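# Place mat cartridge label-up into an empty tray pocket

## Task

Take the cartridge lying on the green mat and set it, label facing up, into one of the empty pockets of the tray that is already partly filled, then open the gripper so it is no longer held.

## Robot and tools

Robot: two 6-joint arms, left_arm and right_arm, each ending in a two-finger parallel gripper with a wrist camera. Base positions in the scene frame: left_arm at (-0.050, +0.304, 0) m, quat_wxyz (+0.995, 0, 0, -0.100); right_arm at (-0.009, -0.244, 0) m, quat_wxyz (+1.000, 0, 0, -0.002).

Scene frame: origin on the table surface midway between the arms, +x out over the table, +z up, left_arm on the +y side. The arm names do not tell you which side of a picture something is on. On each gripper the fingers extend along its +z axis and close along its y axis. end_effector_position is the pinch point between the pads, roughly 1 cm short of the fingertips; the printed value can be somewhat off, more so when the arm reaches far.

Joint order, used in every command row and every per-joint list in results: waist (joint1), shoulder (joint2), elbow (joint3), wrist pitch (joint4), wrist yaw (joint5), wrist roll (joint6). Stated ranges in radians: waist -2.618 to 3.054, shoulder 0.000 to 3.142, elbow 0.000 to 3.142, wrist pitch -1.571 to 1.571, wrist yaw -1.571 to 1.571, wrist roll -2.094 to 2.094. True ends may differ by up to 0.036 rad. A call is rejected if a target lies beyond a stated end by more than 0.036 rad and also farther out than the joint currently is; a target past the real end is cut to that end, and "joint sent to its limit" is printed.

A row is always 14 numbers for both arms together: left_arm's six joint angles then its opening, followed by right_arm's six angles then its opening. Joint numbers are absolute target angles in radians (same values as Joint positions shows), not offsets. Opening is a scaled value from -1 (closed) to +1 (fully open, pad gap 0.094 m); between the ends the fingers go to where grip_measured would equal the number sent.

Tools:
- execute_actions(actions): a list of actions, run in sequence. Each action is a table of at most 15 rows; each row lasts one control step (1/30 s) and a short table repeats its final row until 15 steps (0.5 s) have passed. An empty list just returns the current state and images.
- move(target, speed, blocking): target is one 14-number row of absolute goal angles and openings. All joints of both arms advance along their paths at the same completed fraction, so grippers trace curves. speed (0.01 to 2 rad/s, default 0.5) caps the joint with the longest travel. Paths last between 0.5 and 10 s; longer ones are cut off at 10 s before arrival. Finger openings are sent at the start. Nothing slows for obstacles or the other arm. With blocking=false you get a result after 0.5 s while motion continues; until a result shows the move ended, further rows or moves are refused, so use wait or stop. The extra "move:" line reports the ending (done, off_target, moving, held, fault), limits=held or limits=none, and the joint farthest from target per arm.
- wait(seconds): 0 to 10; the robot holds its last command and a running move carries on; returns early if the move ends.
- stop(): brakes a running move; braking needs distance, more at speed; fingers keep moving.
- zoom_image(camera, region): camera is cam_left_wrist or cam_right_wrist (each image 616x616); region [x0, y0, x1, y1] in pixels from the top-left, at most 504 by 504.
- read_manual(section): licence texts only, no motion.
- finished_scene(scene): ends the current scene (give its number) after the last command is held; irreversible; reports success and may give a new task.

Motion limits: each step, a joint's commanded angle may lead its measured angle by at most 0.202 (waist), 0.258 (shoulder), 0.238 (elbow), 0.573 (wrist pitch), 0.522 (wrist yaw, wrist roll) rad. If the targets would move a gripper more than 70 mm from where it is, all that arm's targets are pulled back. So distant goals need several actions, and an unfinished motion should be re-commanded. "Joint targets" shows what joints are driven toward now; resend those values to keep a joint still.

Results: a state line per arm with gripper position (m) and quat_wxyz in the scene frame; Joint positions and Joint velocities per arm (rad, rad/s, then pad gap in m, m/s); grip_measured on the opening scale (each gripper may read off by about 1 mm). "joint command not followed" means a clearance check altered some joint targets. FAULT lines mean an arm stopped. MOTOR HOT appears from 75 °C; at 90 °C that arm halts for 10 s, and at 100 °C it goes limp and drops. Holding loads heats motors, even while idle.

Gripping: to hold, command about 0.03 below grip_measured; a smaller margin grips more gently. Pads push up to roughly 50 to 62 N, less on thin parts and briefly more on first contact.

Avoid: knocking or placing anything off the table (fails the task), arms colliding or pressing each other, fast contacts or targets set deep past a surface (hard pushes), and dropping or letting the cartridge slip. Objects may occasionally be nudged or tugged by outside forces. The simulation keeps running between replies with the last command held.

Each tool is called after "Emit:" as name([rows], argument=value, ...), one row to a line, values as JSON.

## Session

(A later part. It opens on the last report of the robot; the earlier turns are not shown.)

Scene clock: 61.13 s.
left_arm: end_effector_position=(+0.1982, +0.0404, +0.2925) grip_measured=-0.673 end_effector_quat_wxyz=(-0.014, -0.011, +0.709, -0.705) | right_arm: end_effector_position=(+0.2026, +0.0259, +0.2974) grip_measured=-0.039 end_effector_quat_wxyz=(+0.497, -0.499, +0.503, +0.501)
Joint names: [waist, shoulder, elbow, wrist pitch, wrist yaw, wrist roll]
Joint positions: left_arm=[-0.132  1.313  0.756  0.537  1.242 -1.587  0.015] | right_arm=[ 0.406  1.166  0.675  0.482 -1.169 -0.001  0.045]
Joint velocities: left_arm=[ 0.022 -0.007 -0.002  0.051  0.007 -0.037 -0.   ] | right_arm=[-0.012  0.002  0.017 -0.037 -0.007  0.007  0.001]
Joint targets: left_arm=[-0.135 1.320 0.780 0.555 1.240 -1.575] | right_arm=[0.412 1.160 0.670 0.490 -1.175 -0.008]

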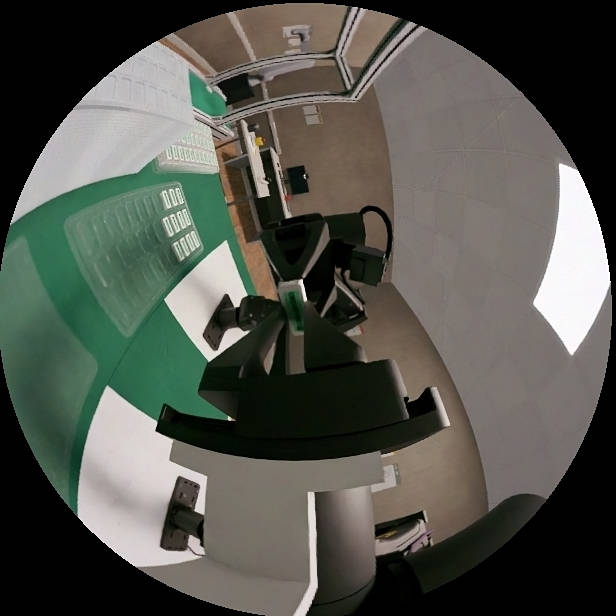

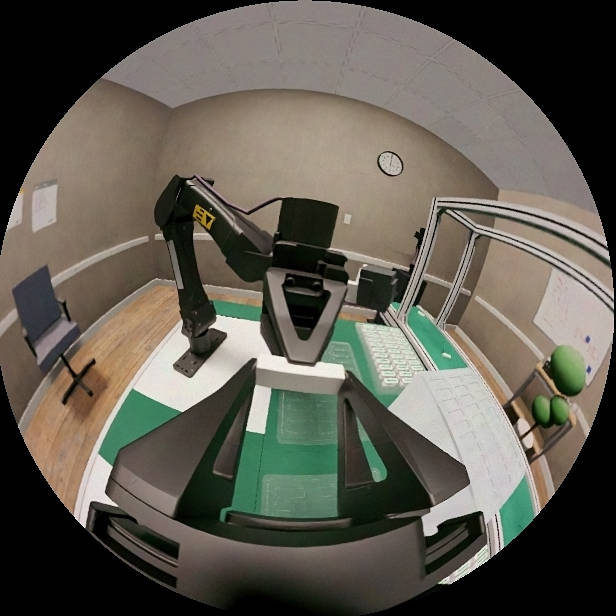

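Emit:
execute_actions([
  [[-0.135,1.32,0.78,0.555,1.24,-1.575,-0.71, 0.406,1.16,0.67,0.49,-1.175,0,0.7],[-0.135,1.32,0.78,0.555,1.24,-1.575,-0.71, 0.406,1.16,0.67,0.49,-1.175,0,0.7],[-0.135,1.32,0.78,0.555,1.24,-1.575,-0.71, 0.406,1.16,0.67,0.49,-1.175,0,0.7],[-0.135,1.32,0.78,0.555,1.24,-1.575,-0.71, 0.406,1.16,0.67,0.49,-1.175,0,0.7],[-0.135,1.32,0.78,0.555,1.24,-1.575,-0.71, 0.406,1.16,0.67,0.49,-1.175,0,0.7],[-0.135,1.32,0.78,0.555,1.24,-1.575,-0.71, 0.397,1.16,0.67,0.49,-1.185,0,0.7],[-0.135,1.32,0.78,0.555,1.24,-1.575,-0.71, 0.385,1.16,0.67,0.49,-1.2,0,0.7],[-0.135,1.32,0.78,0.555,1.24,-1.575,-0.71, 0.37,1.16,0.67,0.49,-1.225,0,0.7],[-0.135,1.32,0.78,0.555,1.24,-1.575,-0.71, 0.35,1.16,0.67,0.49,-1.25,0,0.7],[-0.135,1.32,0.78,0.555,1.24,-1.575,-0.71, 0.33,1.16,0.67,0.49,-1.28,0,0.7],[-0.135,1.32,0.78,0.555,1.24,-1.575,-0.71, 0.31,1.16,0.67,0.49,-1.31,0,0.7],[-0.135,1.32,0.78,0.555,1.24,-1.575,-0.71, 0.29,1.16,0.67,0.49,-1.34,0,0.7],[-0.135,1.32,0.78,0.555,1.24,-1.575,-0.71, 0.265,1.16,0.67,0.49,-1.37,0,0.7],[-0.135,1.32,0.78,0.555,1.24,-1.575,-0.71, 0.24,1.16,0.67,0.49,-1.4,0,0.7],[-0.135,1.32,0.78,0.555,1.24,-1.575,-0.71, 0.21,1.16,0.67,0.49,-1.43,0,0.7]],
  [[-0.135,1.32,0.78,0.555,1.24,-1.575,-0.71, 0.18,1.16,0.67,0.49,-1.45,0,0.7],[-0.135,1.32,0.78,0.555,1.24,-1.575,-0.71, 0.15,1.16,0.67,0.49,-1.47,0,0.7],[-0.135,1.32,0.78,0.555,1.24,-1.575,-0.71, 0.12,1.16,0.67,0.49,-1.49,0,0.7],[-0.135,1.32,0.78,0.555,1.24,-1.575,-0.71, 0.09,1.16,0.67,0.49,-1.51,0,0.7],[-0.135,1.32,0.78,0.555,1.24,-1.575,-0.71, 0.06,1.16,0.67,0.49,-1.52,0,0.7],[-0.135,1.32,0.78,0.555,1.24,-1.575,-0.71, 0.03,1.16,0.67,0.49,-1.52,0,0.7],[-0.135,1.32,0.78,0.555,1.24,-1.575,-0.71, 0.0,1.16,0.67,0.49,-1.52,0,0.7],[-0.135,1.32,0.78,0.555,1.24,-1.575,-0.71, -0.03,1.16,0.67,0.49,-1.52,0,0.7],[-0.135,1.32,0.78,0.555,1.24,-1.575,-0.71, -0.06,1.16,0.67,0.49,-1.52,0,0.7],[-0.135,1.32,0.78,0.555,1.24,-1.575,-0.71, -0.09,1.16,0.67,0.49,-1.52,0,0.7],[-0.135,1.32,0.78,0.555,1.24,-1.575,-0.71, -0.12,1.16,0.67,0.49,-1.52,0,0.7],[-0.135,1.32,0.78,0.555,1.24,-1.575,-0.71, -0.145,1.16,0.67,0.49,-1.52,0,0.7],[-0.135,1.32,0.78,0.555,1.24,-1.575,-0.71, -0.165,1.16,0.67,0.49,-1.52,0,0.7],[-0.135,1.32,0.78,0.555,1.24,-1.575,-0.71, -0.18,1.16,0.67,0.49,-1.52,0,0.7],[-0.135,1.32,0.78,0.555,1.24,-1.575,-0.71, -0.19,1.16,0.67,0.49,-1.52,0,0.7]],
])

Emit:
move(target=[-0.662,2.265,2.02,-1.287,-0.01,-0.905,-0.71, -0.5,1.63,0.39,1.25,-1.52,0,1], speed=1.0)

Emit:
zoom_image(camera="cam_left_wrist", region=[190,160,370,340])

Scene clock: 75.90 s.
left_arm: end_effector_position=(+0.1982, +0.0404, +0.2925) grip_measured=-0.673 end_effector_quat_wxyz=(-0.014, -0.011, +0.709, -0.705) | right_arm: end_effector_position=(+0.2609, -0.1078, +0.2981) grip_measured=+0.698 end_effector_quat_wxyz=(+0.555, -0.435, +0.558, +0.438)
Joint names: [waist, shoulder, elbow, wrist pitch, wrist yaw, wrist roll]
Joint positions: left_arm=[-0.132  1.313  0.756  0.537  1.242 -1.587  0.015] | right_arm=[-0.163  1.166  0.675  0.484 -1.498 -0.001  0.08 ]
Joint velocities: left_arm=[ 0.002 -0.002 -0.002 -0.022 -0.037 -0.007 -0.   ] | right_arm=[-0.486 -0.007  0.002 -0.007 -0.095 -0.037  0.   ]
Joint targets: left_arm=[-0.135 1.320 0.780 0.555 1.240 -1.575] | right_arm=[-0.190 1.160 0.670 0.490 -1.520 0.000]

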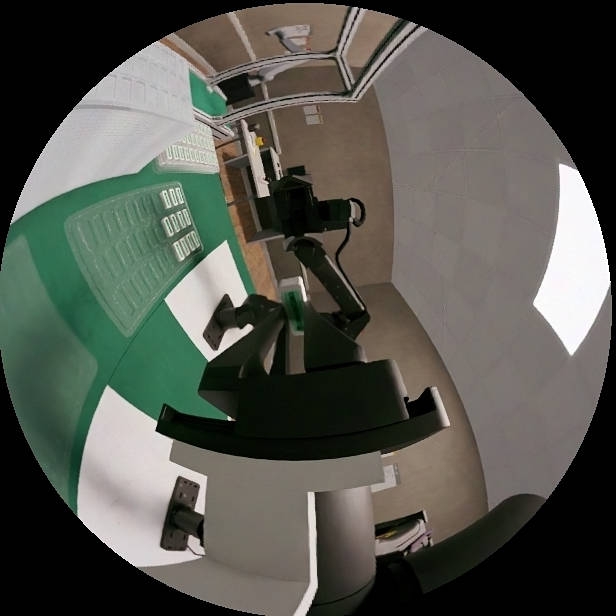

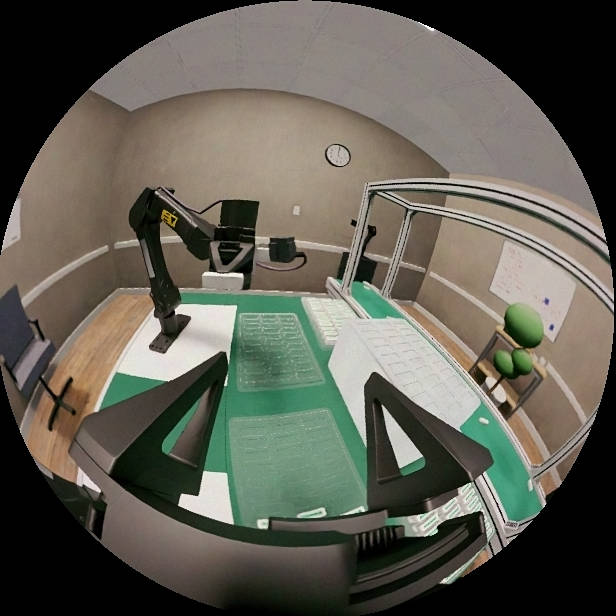

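Scene clock: 78.60 s.
left_arm: end_effector_position=(+0.2367, -0.0321, +0.0571) grip_measured=-0.673 end_effector_quat_wxyz=(-0.005, -0.025, +1.000, +0.000) | right_arm: end_effector_position=(+0.3002, -0.2075, +0.1767) grip_measured=+1.000 end_effector_quat_wxyz=(+0.624, -0.353, +0.612, +0.333)
Joint names: [waist, shoulder, elbow, wrist pitch, wrist yaw, wrist roll]
Joint positions: left_arm=[-0.663  2.277  1.982 -1.283  0.008 -0.913  0.015] | right_arm=[-0.492  1.613  0.402  1.244 -1.509 -0.001  0.094]
Joint velocities: left_arm=[ 0.012 -0.017  0.017 -0.051 -0.022  0.081 -0.001] | right_arm=[ 0.007  0.007 -0.007 -0.007  0.051 -0.022  0.   ]
Joint targets: left_arm=[-0.662 2.265 2.020 -1.287 -0.010 -0.905] | right_arm=[-0.500 1.630 0.390 1.250 -1.520 0.000]
move: off_target (left_arm); limits=none; left_arm: farthest joint: the elbow, 0.038 radians from its target (1.264 radians at the start); right_arm: farthest joint: the shoulder, 0.017 radians from its target (0.464 radians at the start)

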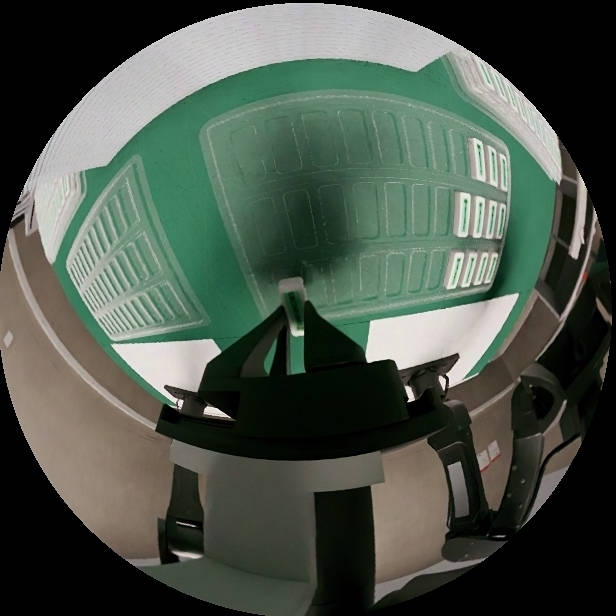

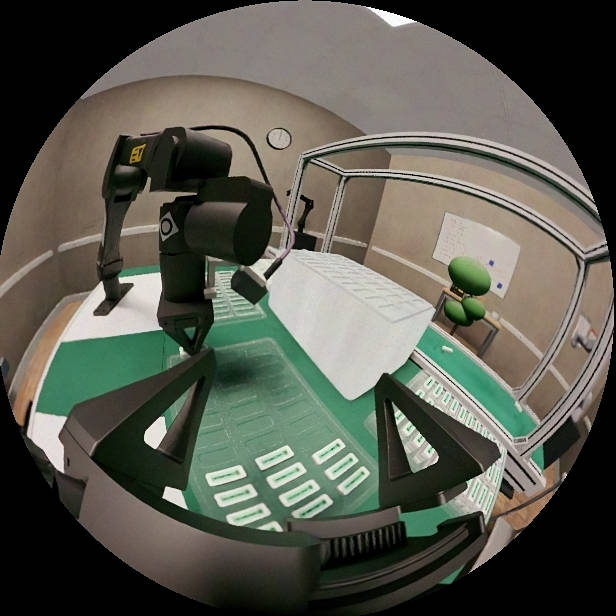

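Region (190, 160, 370, 340) of cam_left_wrist's 616x616 image, scaled by 2.800, with more detail than that image has.

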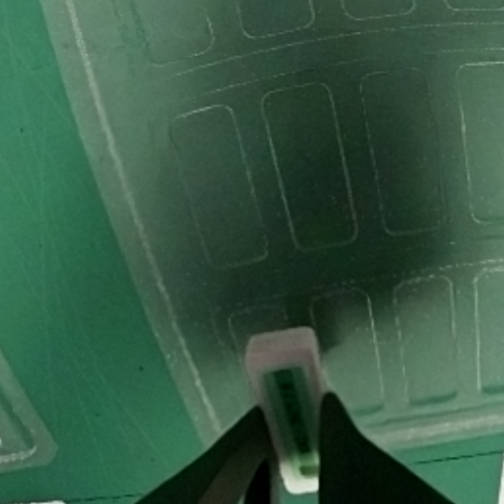

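Emit:
move(target=[-0.711,2.284,1.897,-1.165,0.0,-0.963,-0.71, -0.5,1.63,0.39,1.25,-1.52,0,-1], speed=0.2)

Emit:
zoom_image(camera="cam_left_wrist", region=[190,160,370,340])

Emit:
zoom_image(camera="cam_right_wrist", region=[130,320,250,430])

Scene clock: 86.23 s.
left_arm: end_effector_position=(+0.2235, -0.0468, +0.0311) grip_measured=-0.673 end_effector_quat_wxyz=(-0.002, -0.024, +1.000, -0.003) | right_arm: end_effector_position=(+0.3002, -0.2075, +0.1767) grip_measured=-0.985 end_effector_quat_wxyz=(+0.625, -0.353, +0.612, +0.333)
Joint names: [waist, shoulder, elbow, wrist pitch, wrist yaw, wrist roll]
Joint positions: left_arm=[-0.707  2.293  1.904 -1.18   0.007 -0.955  0.015] | right_arm=[-0.492  1.613  0.402  1.245 -1.509 -0.001  0.001]
Joint velocities: left_arm=[-0.017 -0.007  0.012  0.022  0.051  0.007  0.001] | right_arm=[-0.017 -0.007 -0.002 -0.051 -0.022 -0.051 -0.   ]
Joint targets: left_arm=[-0.711 2.284 1.897 -1.165 0.000 -0.963] | right_arm=[-0.500 1.630 0.390 1.250 -1.520 0.000]
move: done; limits=none; left_arm: farthest joint: the wrist pitch, 0.015 radians from its target (0.118 radians at the start); right_arm: farthest joint: the shoulder, 0.017 radians from its target (0.017 radians at the start)

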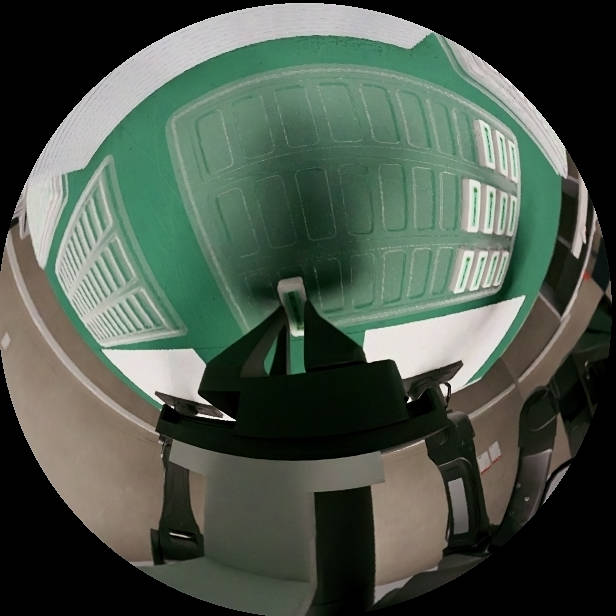

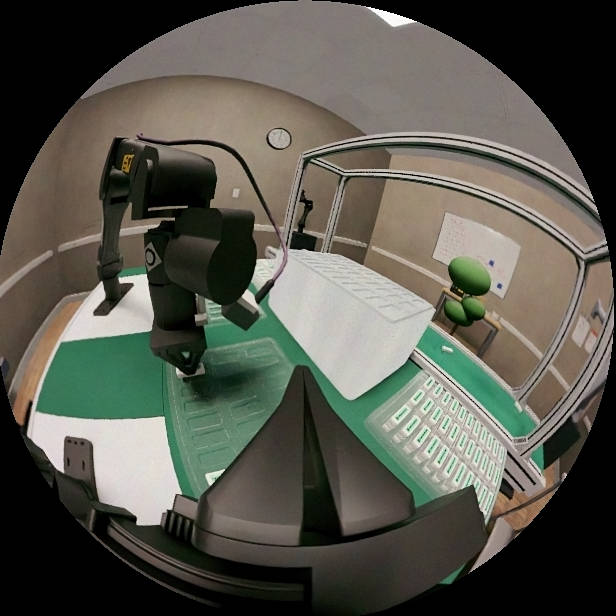

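Region (190, 160, 370, 340) of cam_left_wrist's 616x616 image, scaled by 2.800, with more detail than that image has.

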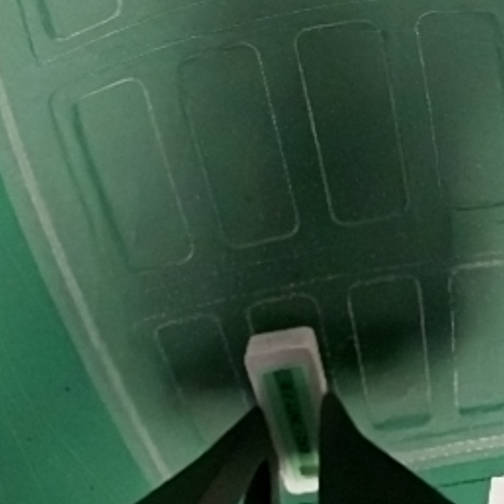

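Region (130, 320, 250, 430) of cam_right_wrist's 616x616 image, scaled by 4.200, with more detail than that image has; it fills the top 462 rows of this view, and the rest is white.

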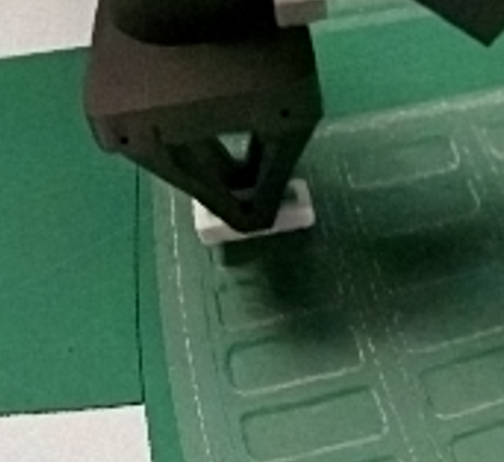

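Emit:
move(target=[-0.707,2.305,1.91,-1.158,-0.01,-0.988,-0.71, -0.5,1.63,0.39,1.25,-1.52,0,-0.97], speed=0.06)

Emit:
zoom_image(camera="cam_left_wrist", region=[235,220,355,340])

Emit:
zoom_image(camera="cam_right_wrist", region=[130,320,250,430])

Scene clock: 91.67 s.
left_arm: end_effector_position=(+0.2235, -0.0468, +0.0228) grip_measured=-0.673 end_effector_quat_wxyz=(-0.006, -0.036, +0.999, +0.002) | right_arm: end_effector_position=(+0.3001, -0.2075, +0.1767) grip_measured=-0.972 end_effector_quat_wxyz=(+0.624, -0.353, +0.612, +0.333)
Joint names: [waist, shoulder, elbow, wrist pitch, wrist yaw, wrist roll]
Joint positions: left_arm=[-0.707  2.312  1.904 -1.173  0.007 -0.98   0.015] | right_arm=[-0.492  1.613  0.402  1.245 -1.509 -0.001  0.001]
Joint velocities: left_arm=[-0.007 -0.007 -0.002 -0.007  0.022  0.022 -0.001] | right_arm=[ 0.002 -0.017  0.017 -0.081 -0.022 -0.037 -0.001]
Joint targets: left_arm=[-0.707 2.305 1.910 -1.158 -0.010 -0.988] | right_arm=[-0.500 1.630 0.390 1.250 -1.520 -0.000]
move: done; limits=none; left_arm: farthest joint: the wrist yaw, 0.017 radians from its target (0.017 radians at the start); right_arm: farthest joint: the shoulder, 0.017 radians from its target (0.017 radians at the start)

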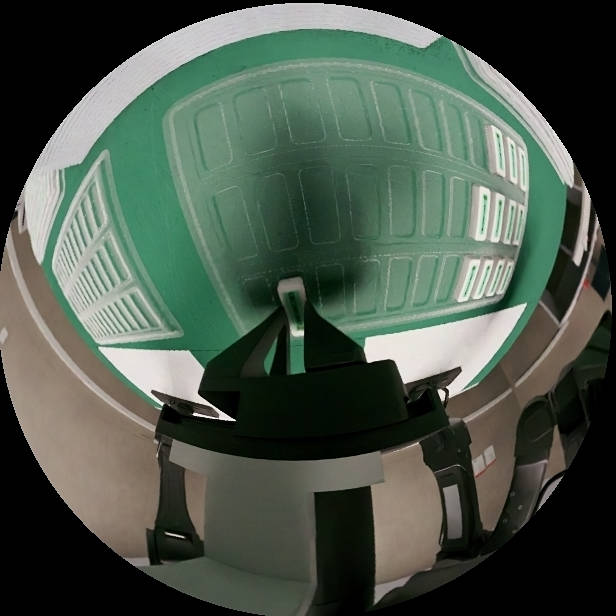

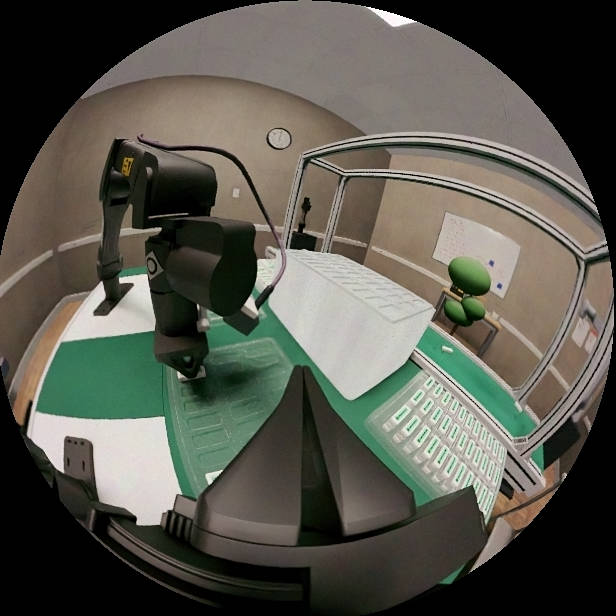

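Region (235, 220, 355, 340) of cam_left_wrist's 616x616 image, scaled by 4.200, with more detail than that image has.

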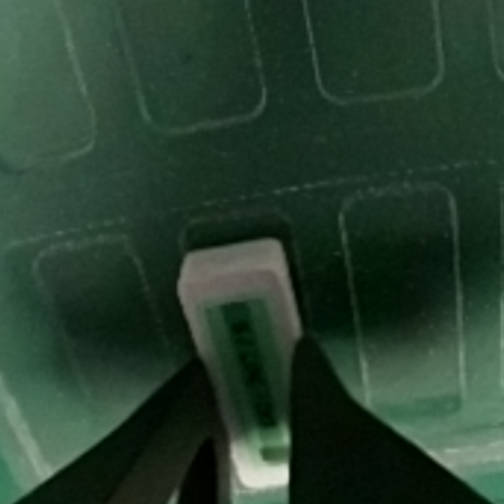

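Region (130, 320, 250, 430) of cam_right_wrist's 616x616 image, scaled by 4.200, with more detail than that image has; it fills the top 462 rows of this view, and the rest is white.

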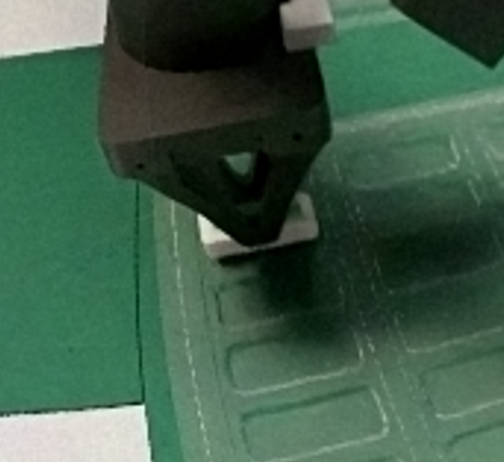

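Emit:
move(target=[-0.707,2.323,1.91,-1.147,-0.014,-0.985,-0.71, -0.5,1.63,0.39,1.25,-1.52,0,-0.97], speed=0.05)

Emit:
zoom_image(camera="cam_left_wrist", region=[235,220,355,340])

Emit:
zoom_image(camera="cam_right_wrist", region=[130,320,250,430])

Scene clock: 96.23 s.
left_arm: end_effector_position=(+0.2239, -0.0466, +0.0157) grip_measured=-0.673 end_effector_quat_wxyz=(-0.008, -0.036, +0.999, +0.006) | right_arm: end_effector_position=(+0.3001, -0.2075, +0.1767) grip_measured=-0.972 end_effector_quat_wxyz=(+0.624, -0.353, +0.612, +0.333)
Joint names: [waist, shoulder, elbow, wrist pitch, wrist yaw, wrist roll]
Joint positions: left_arm=[-0.707  2.329  1.904 -1.166  0.005 -0.981  0.015] | right_arm=[-0.492  1.613  0.402  1.245 -1.509 -0.001  0.001]
Joint velocities: left_arm=[-0.007 -0.007  0.007 -0.066 -0.022 -0.022  0.   ] | right_arm=[-0.012  0.012  0.017  0.037 -0.022 -0.037 -0.001]
Joint targets: left_arm=[-0.707 2.323 1.910 -1.147 -0.014 -0.985] | right_arm=[-0.500 1.630 0.390 1.250 -1.520 0.000]
move: done; limits=none; left_arm: farthest joint: the wrist pitch, 0.019 radians from its target (0.026 radians at the start); right_arm: farthest joint: the shoulder, 0.017 radians from its target (0.017 radians at the start)

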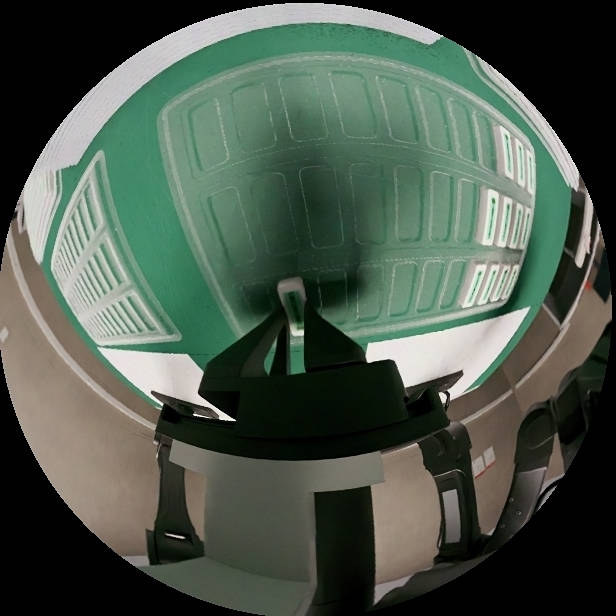

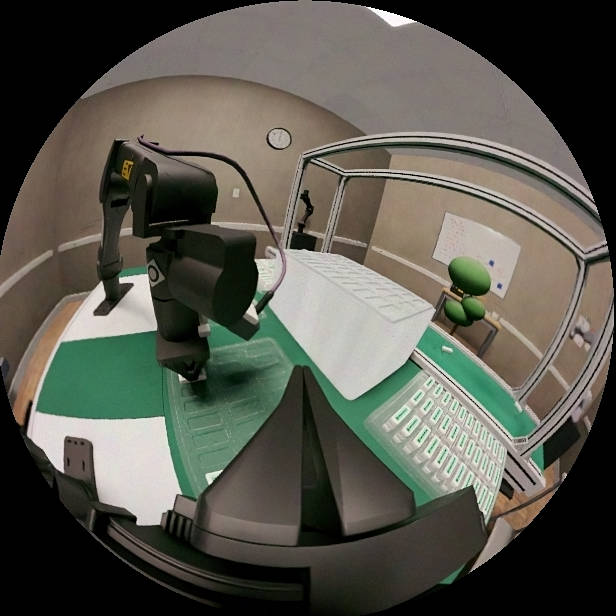

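Region (235, 220, 355, 340) of cam_left_wrist's 616x616 image, scaled by 4.200, with more detail than that image has.

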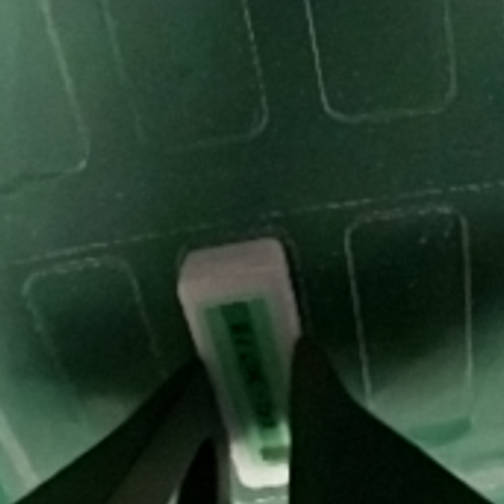

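Region (130, 320, 250, 430) of cam_right_wrist's 616x616 image, scaled by 4.200, with more detail than that image has; it fills the top 462 rows of this view, and the rest is white.

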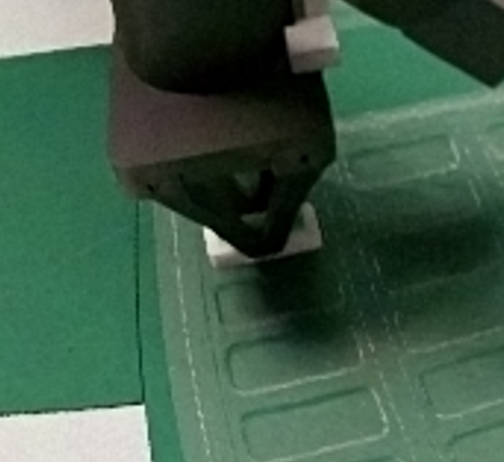

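Emit:
execute_actions([
  [[-0.707,2.315,1.91,-1.155,0,-0.985,-0.66, -0.5,1.63,0.39,1.25,-1.52,0,-0.97],[-0.707,2.31,1.91,-1.155,0,-0.985,-0.62, -0.5,1.63,0.39,1.25,-1.52,0,-0.97],[-0.707,2.31,1.91,-1.155,0,-0.985,-0.55, -0.5,1.63,0.39,1.25,-1.52,0,-0.97],[-0.707,2.31,1.91,-1.155,0,-0.985,-0.53, -0.5,1.63,0.39,1.25,-1.52,0,-0.97],[-0.707,2.31,1.91,-1.155,0,-0.985,-0.53, -0.5,1.63,0.39,1.25,-1.52,0,-0.97],[-0.707,2.30,1.91,-1.16,0,-0.985,-0.53, -0.5,1.63,0.39,1.25,-1.52,0,-0.97],[-0.707,2.29,1.91,-1.165,0,-0.985,-0.53, -0.5,1.63,0.39,1.25,-1.52,0,-0.97],[-0.707,2.28,1.91,-1.17,0,-0.985,-0.53, -0.5,1.63,0.39,1.25,-1.52,0,-0.97],[-0.707,2.27,1.91,-1.174,0,-0.985,-0.53, -0.5,1.63,0.39,1.25,-1.52,0,-0.97],[-0.707,2.26,1.91,-1.178,0,-0.985,-0.53, -0.5,1.63,0.39,1.25,-1.52,0,-0.97],[-0.707,2.25,1.91,-1.182,0,-0.985,-0.53, -0.5,1.63,0.39,1.25,-1.52,0,-0.97],[-0.707,2.24,1.91,-1.186,0,-0.985,-0.53, -0.5,1.63,0.39,1.25,-1.52,0,-0.97],[-0.707,2.23,1.91,-1.19,0,-0.985,-0.53, -0.5,1.63,0.39,1.25,-1.52,0,-0.97]],
])

Emit:
move(target=[-0.81,2.04,1.67,-1.17,0,-1.08,-0.53, -0.5,1.63,0.39,1.25,-1.52,0,-0.97], speed=0.45)

Emit:
zoom_image(camera="cam_left_wrist", region=[210,110,390,290])

Emit:
zoom_image(camera="cam_right_wrist", region=[150,340,240,420])

Scene clock: 105.67 s.
left_arm: end_effector_position=(+0.2245, -0.0473, +0.0353) grip_measured=-0.533 end_effector_quat_wxyz=(+0.002, -0.036, +0.999, -0.007) | right_arm: end_effector_position=(+0.3001, -0.2075, +0.1767) grip_measured=-0.972 end_effector_quat_wxyz=(+0.624, -0.353, +0.612, +0.333)
Joint names: [waist, shoulder, elbow, wrist pitch, wrist yaw, wrist roll]
Joint positions: left_arm=[-0.707  2.283  1.904 -1.179  0.005 -0.981  0.022] | right_arm=[-0.492  1.613  0.402  1.245 -1.509 -0.001  0.001]
Joint velocities: left_arm=[ 0.012 -0.31  -0.002 -0.007  0.022  0.022  0.   ] | right_arm=[ 0.007 -0.002 -0.017  0.007 -0.037 -0.037 -0.001]
Joint targets: left_arm=[-0.707 2.230 1.910 -1.190 -0.000 -0.985] | right_arm=[-0.500 1.630 0.390 1.250 -1.520 0.000]

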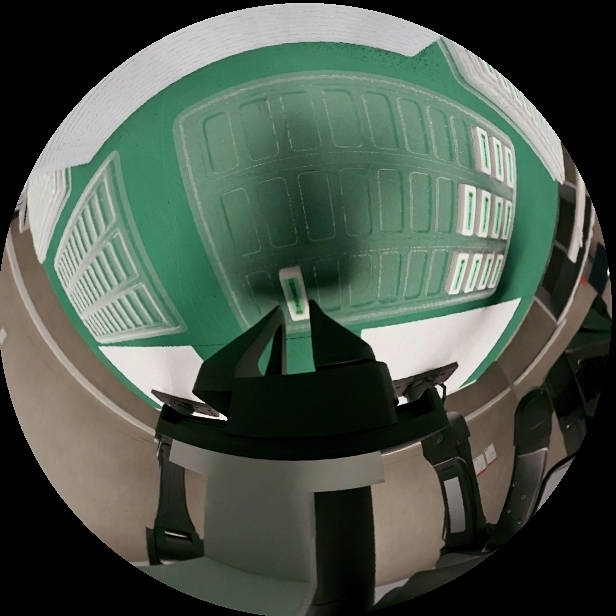

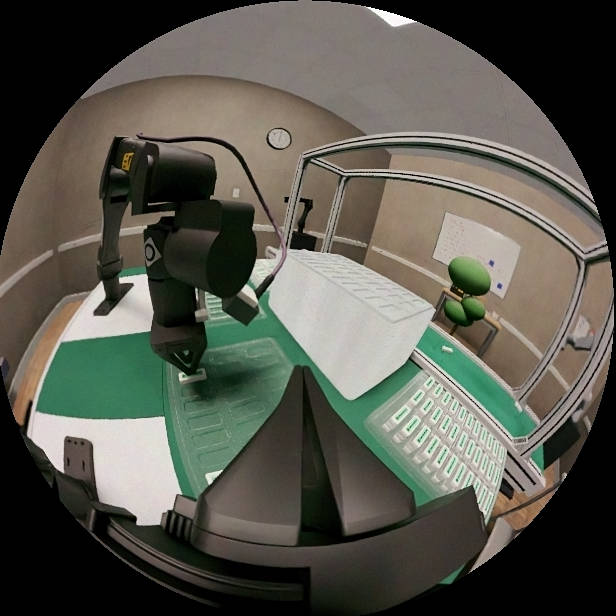

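Scene clock: 106.83 s.
left_arm: end_effector_position=(+0.1614, -0.0314, +0.0648) grip_measured=-0.533 end_effector_quat_wxyz=(-0.001, -0.031, +1.000, -0.003) | right_arm: end_effector_position=(+0.3001, -0.2075, +0.1767) grip_measured=-0.972 end_effector_quat_wxyz=(+0.624, -0.353, +0.612, +0.333)
Joint names: [waist, shoulder, elbow, wrist pitch, wrist yaw, wrist roll]
Joint positions: left_arm=[-0.808  2.068  1.678 -1.178  0.005 -1.072  0.022] | right_arm=[-0.492  1.613  0.402  1.245 -1.509 -0.001  0.001]
Joint velocities: left_arm=[ 0.002 -0.002 -0.007 -0.007 -0.051 -0.007  0.001] | right_arm=[-0.022  0.002  0.007  0.022 -0.007  0.022  0.001]
Joint targets: left_arm=[-0.810 2.040 1.670 -1.170 -0.000 -1.080] | right_arm=[-0.500 1.630 0.390 1.250 -1.520 -0.000]
move: off_target (left_arm); limits=none; left_arm: farthest joint: the shoulder, 0.028 radians from its target (0.243 radians at the start); right_arm: farthest joint: the shoulder, 0.017 radians from its target (0.017 radians at the start)

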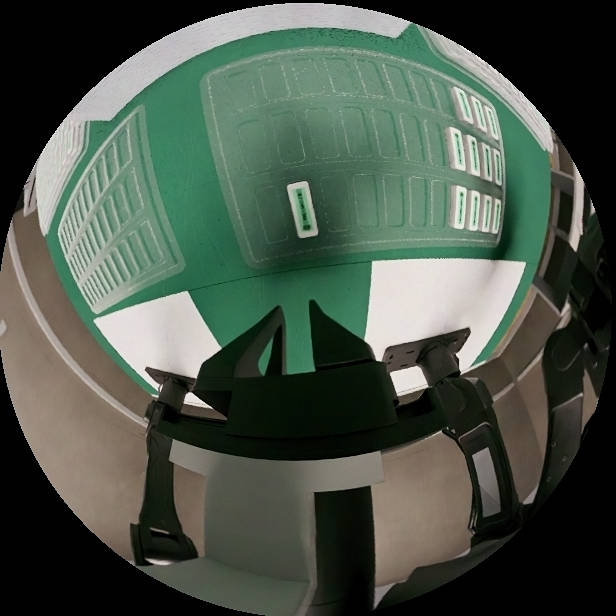

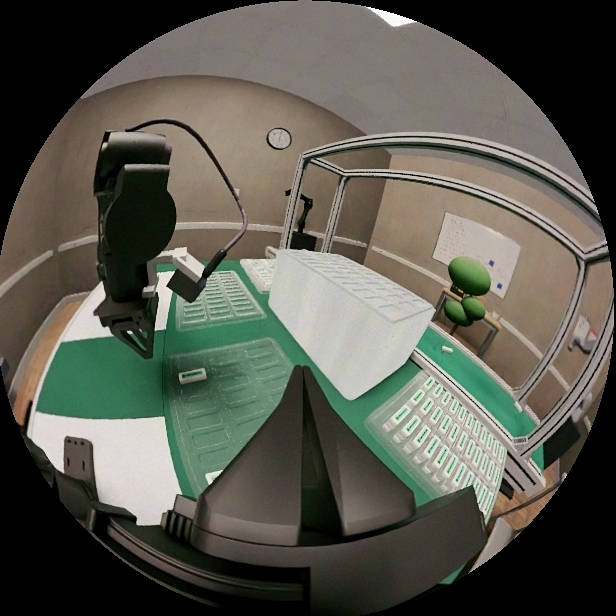

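Region (210, 110, 390, 290) of cam_left_wrist's 616x616 image, scaled by 2.800, with more detail than that image has.

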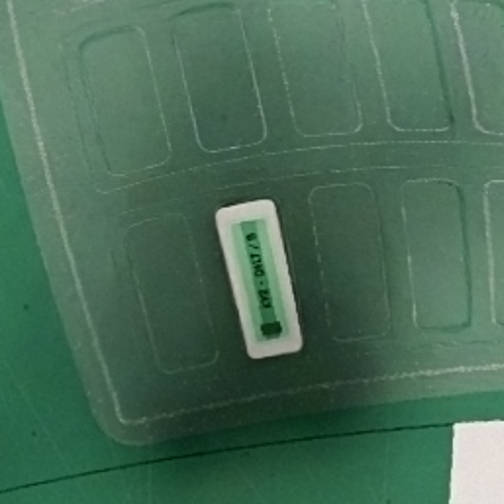

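Region (150, 340, 240, 420) of cam_right_wrist's 616x616 image, scaled by 5.600, with more detail than that image has.

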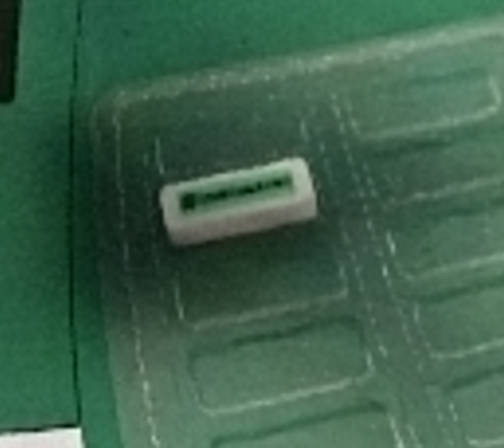

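Emit:
finished_scene(scene=2)

The scene is finished: the task was done.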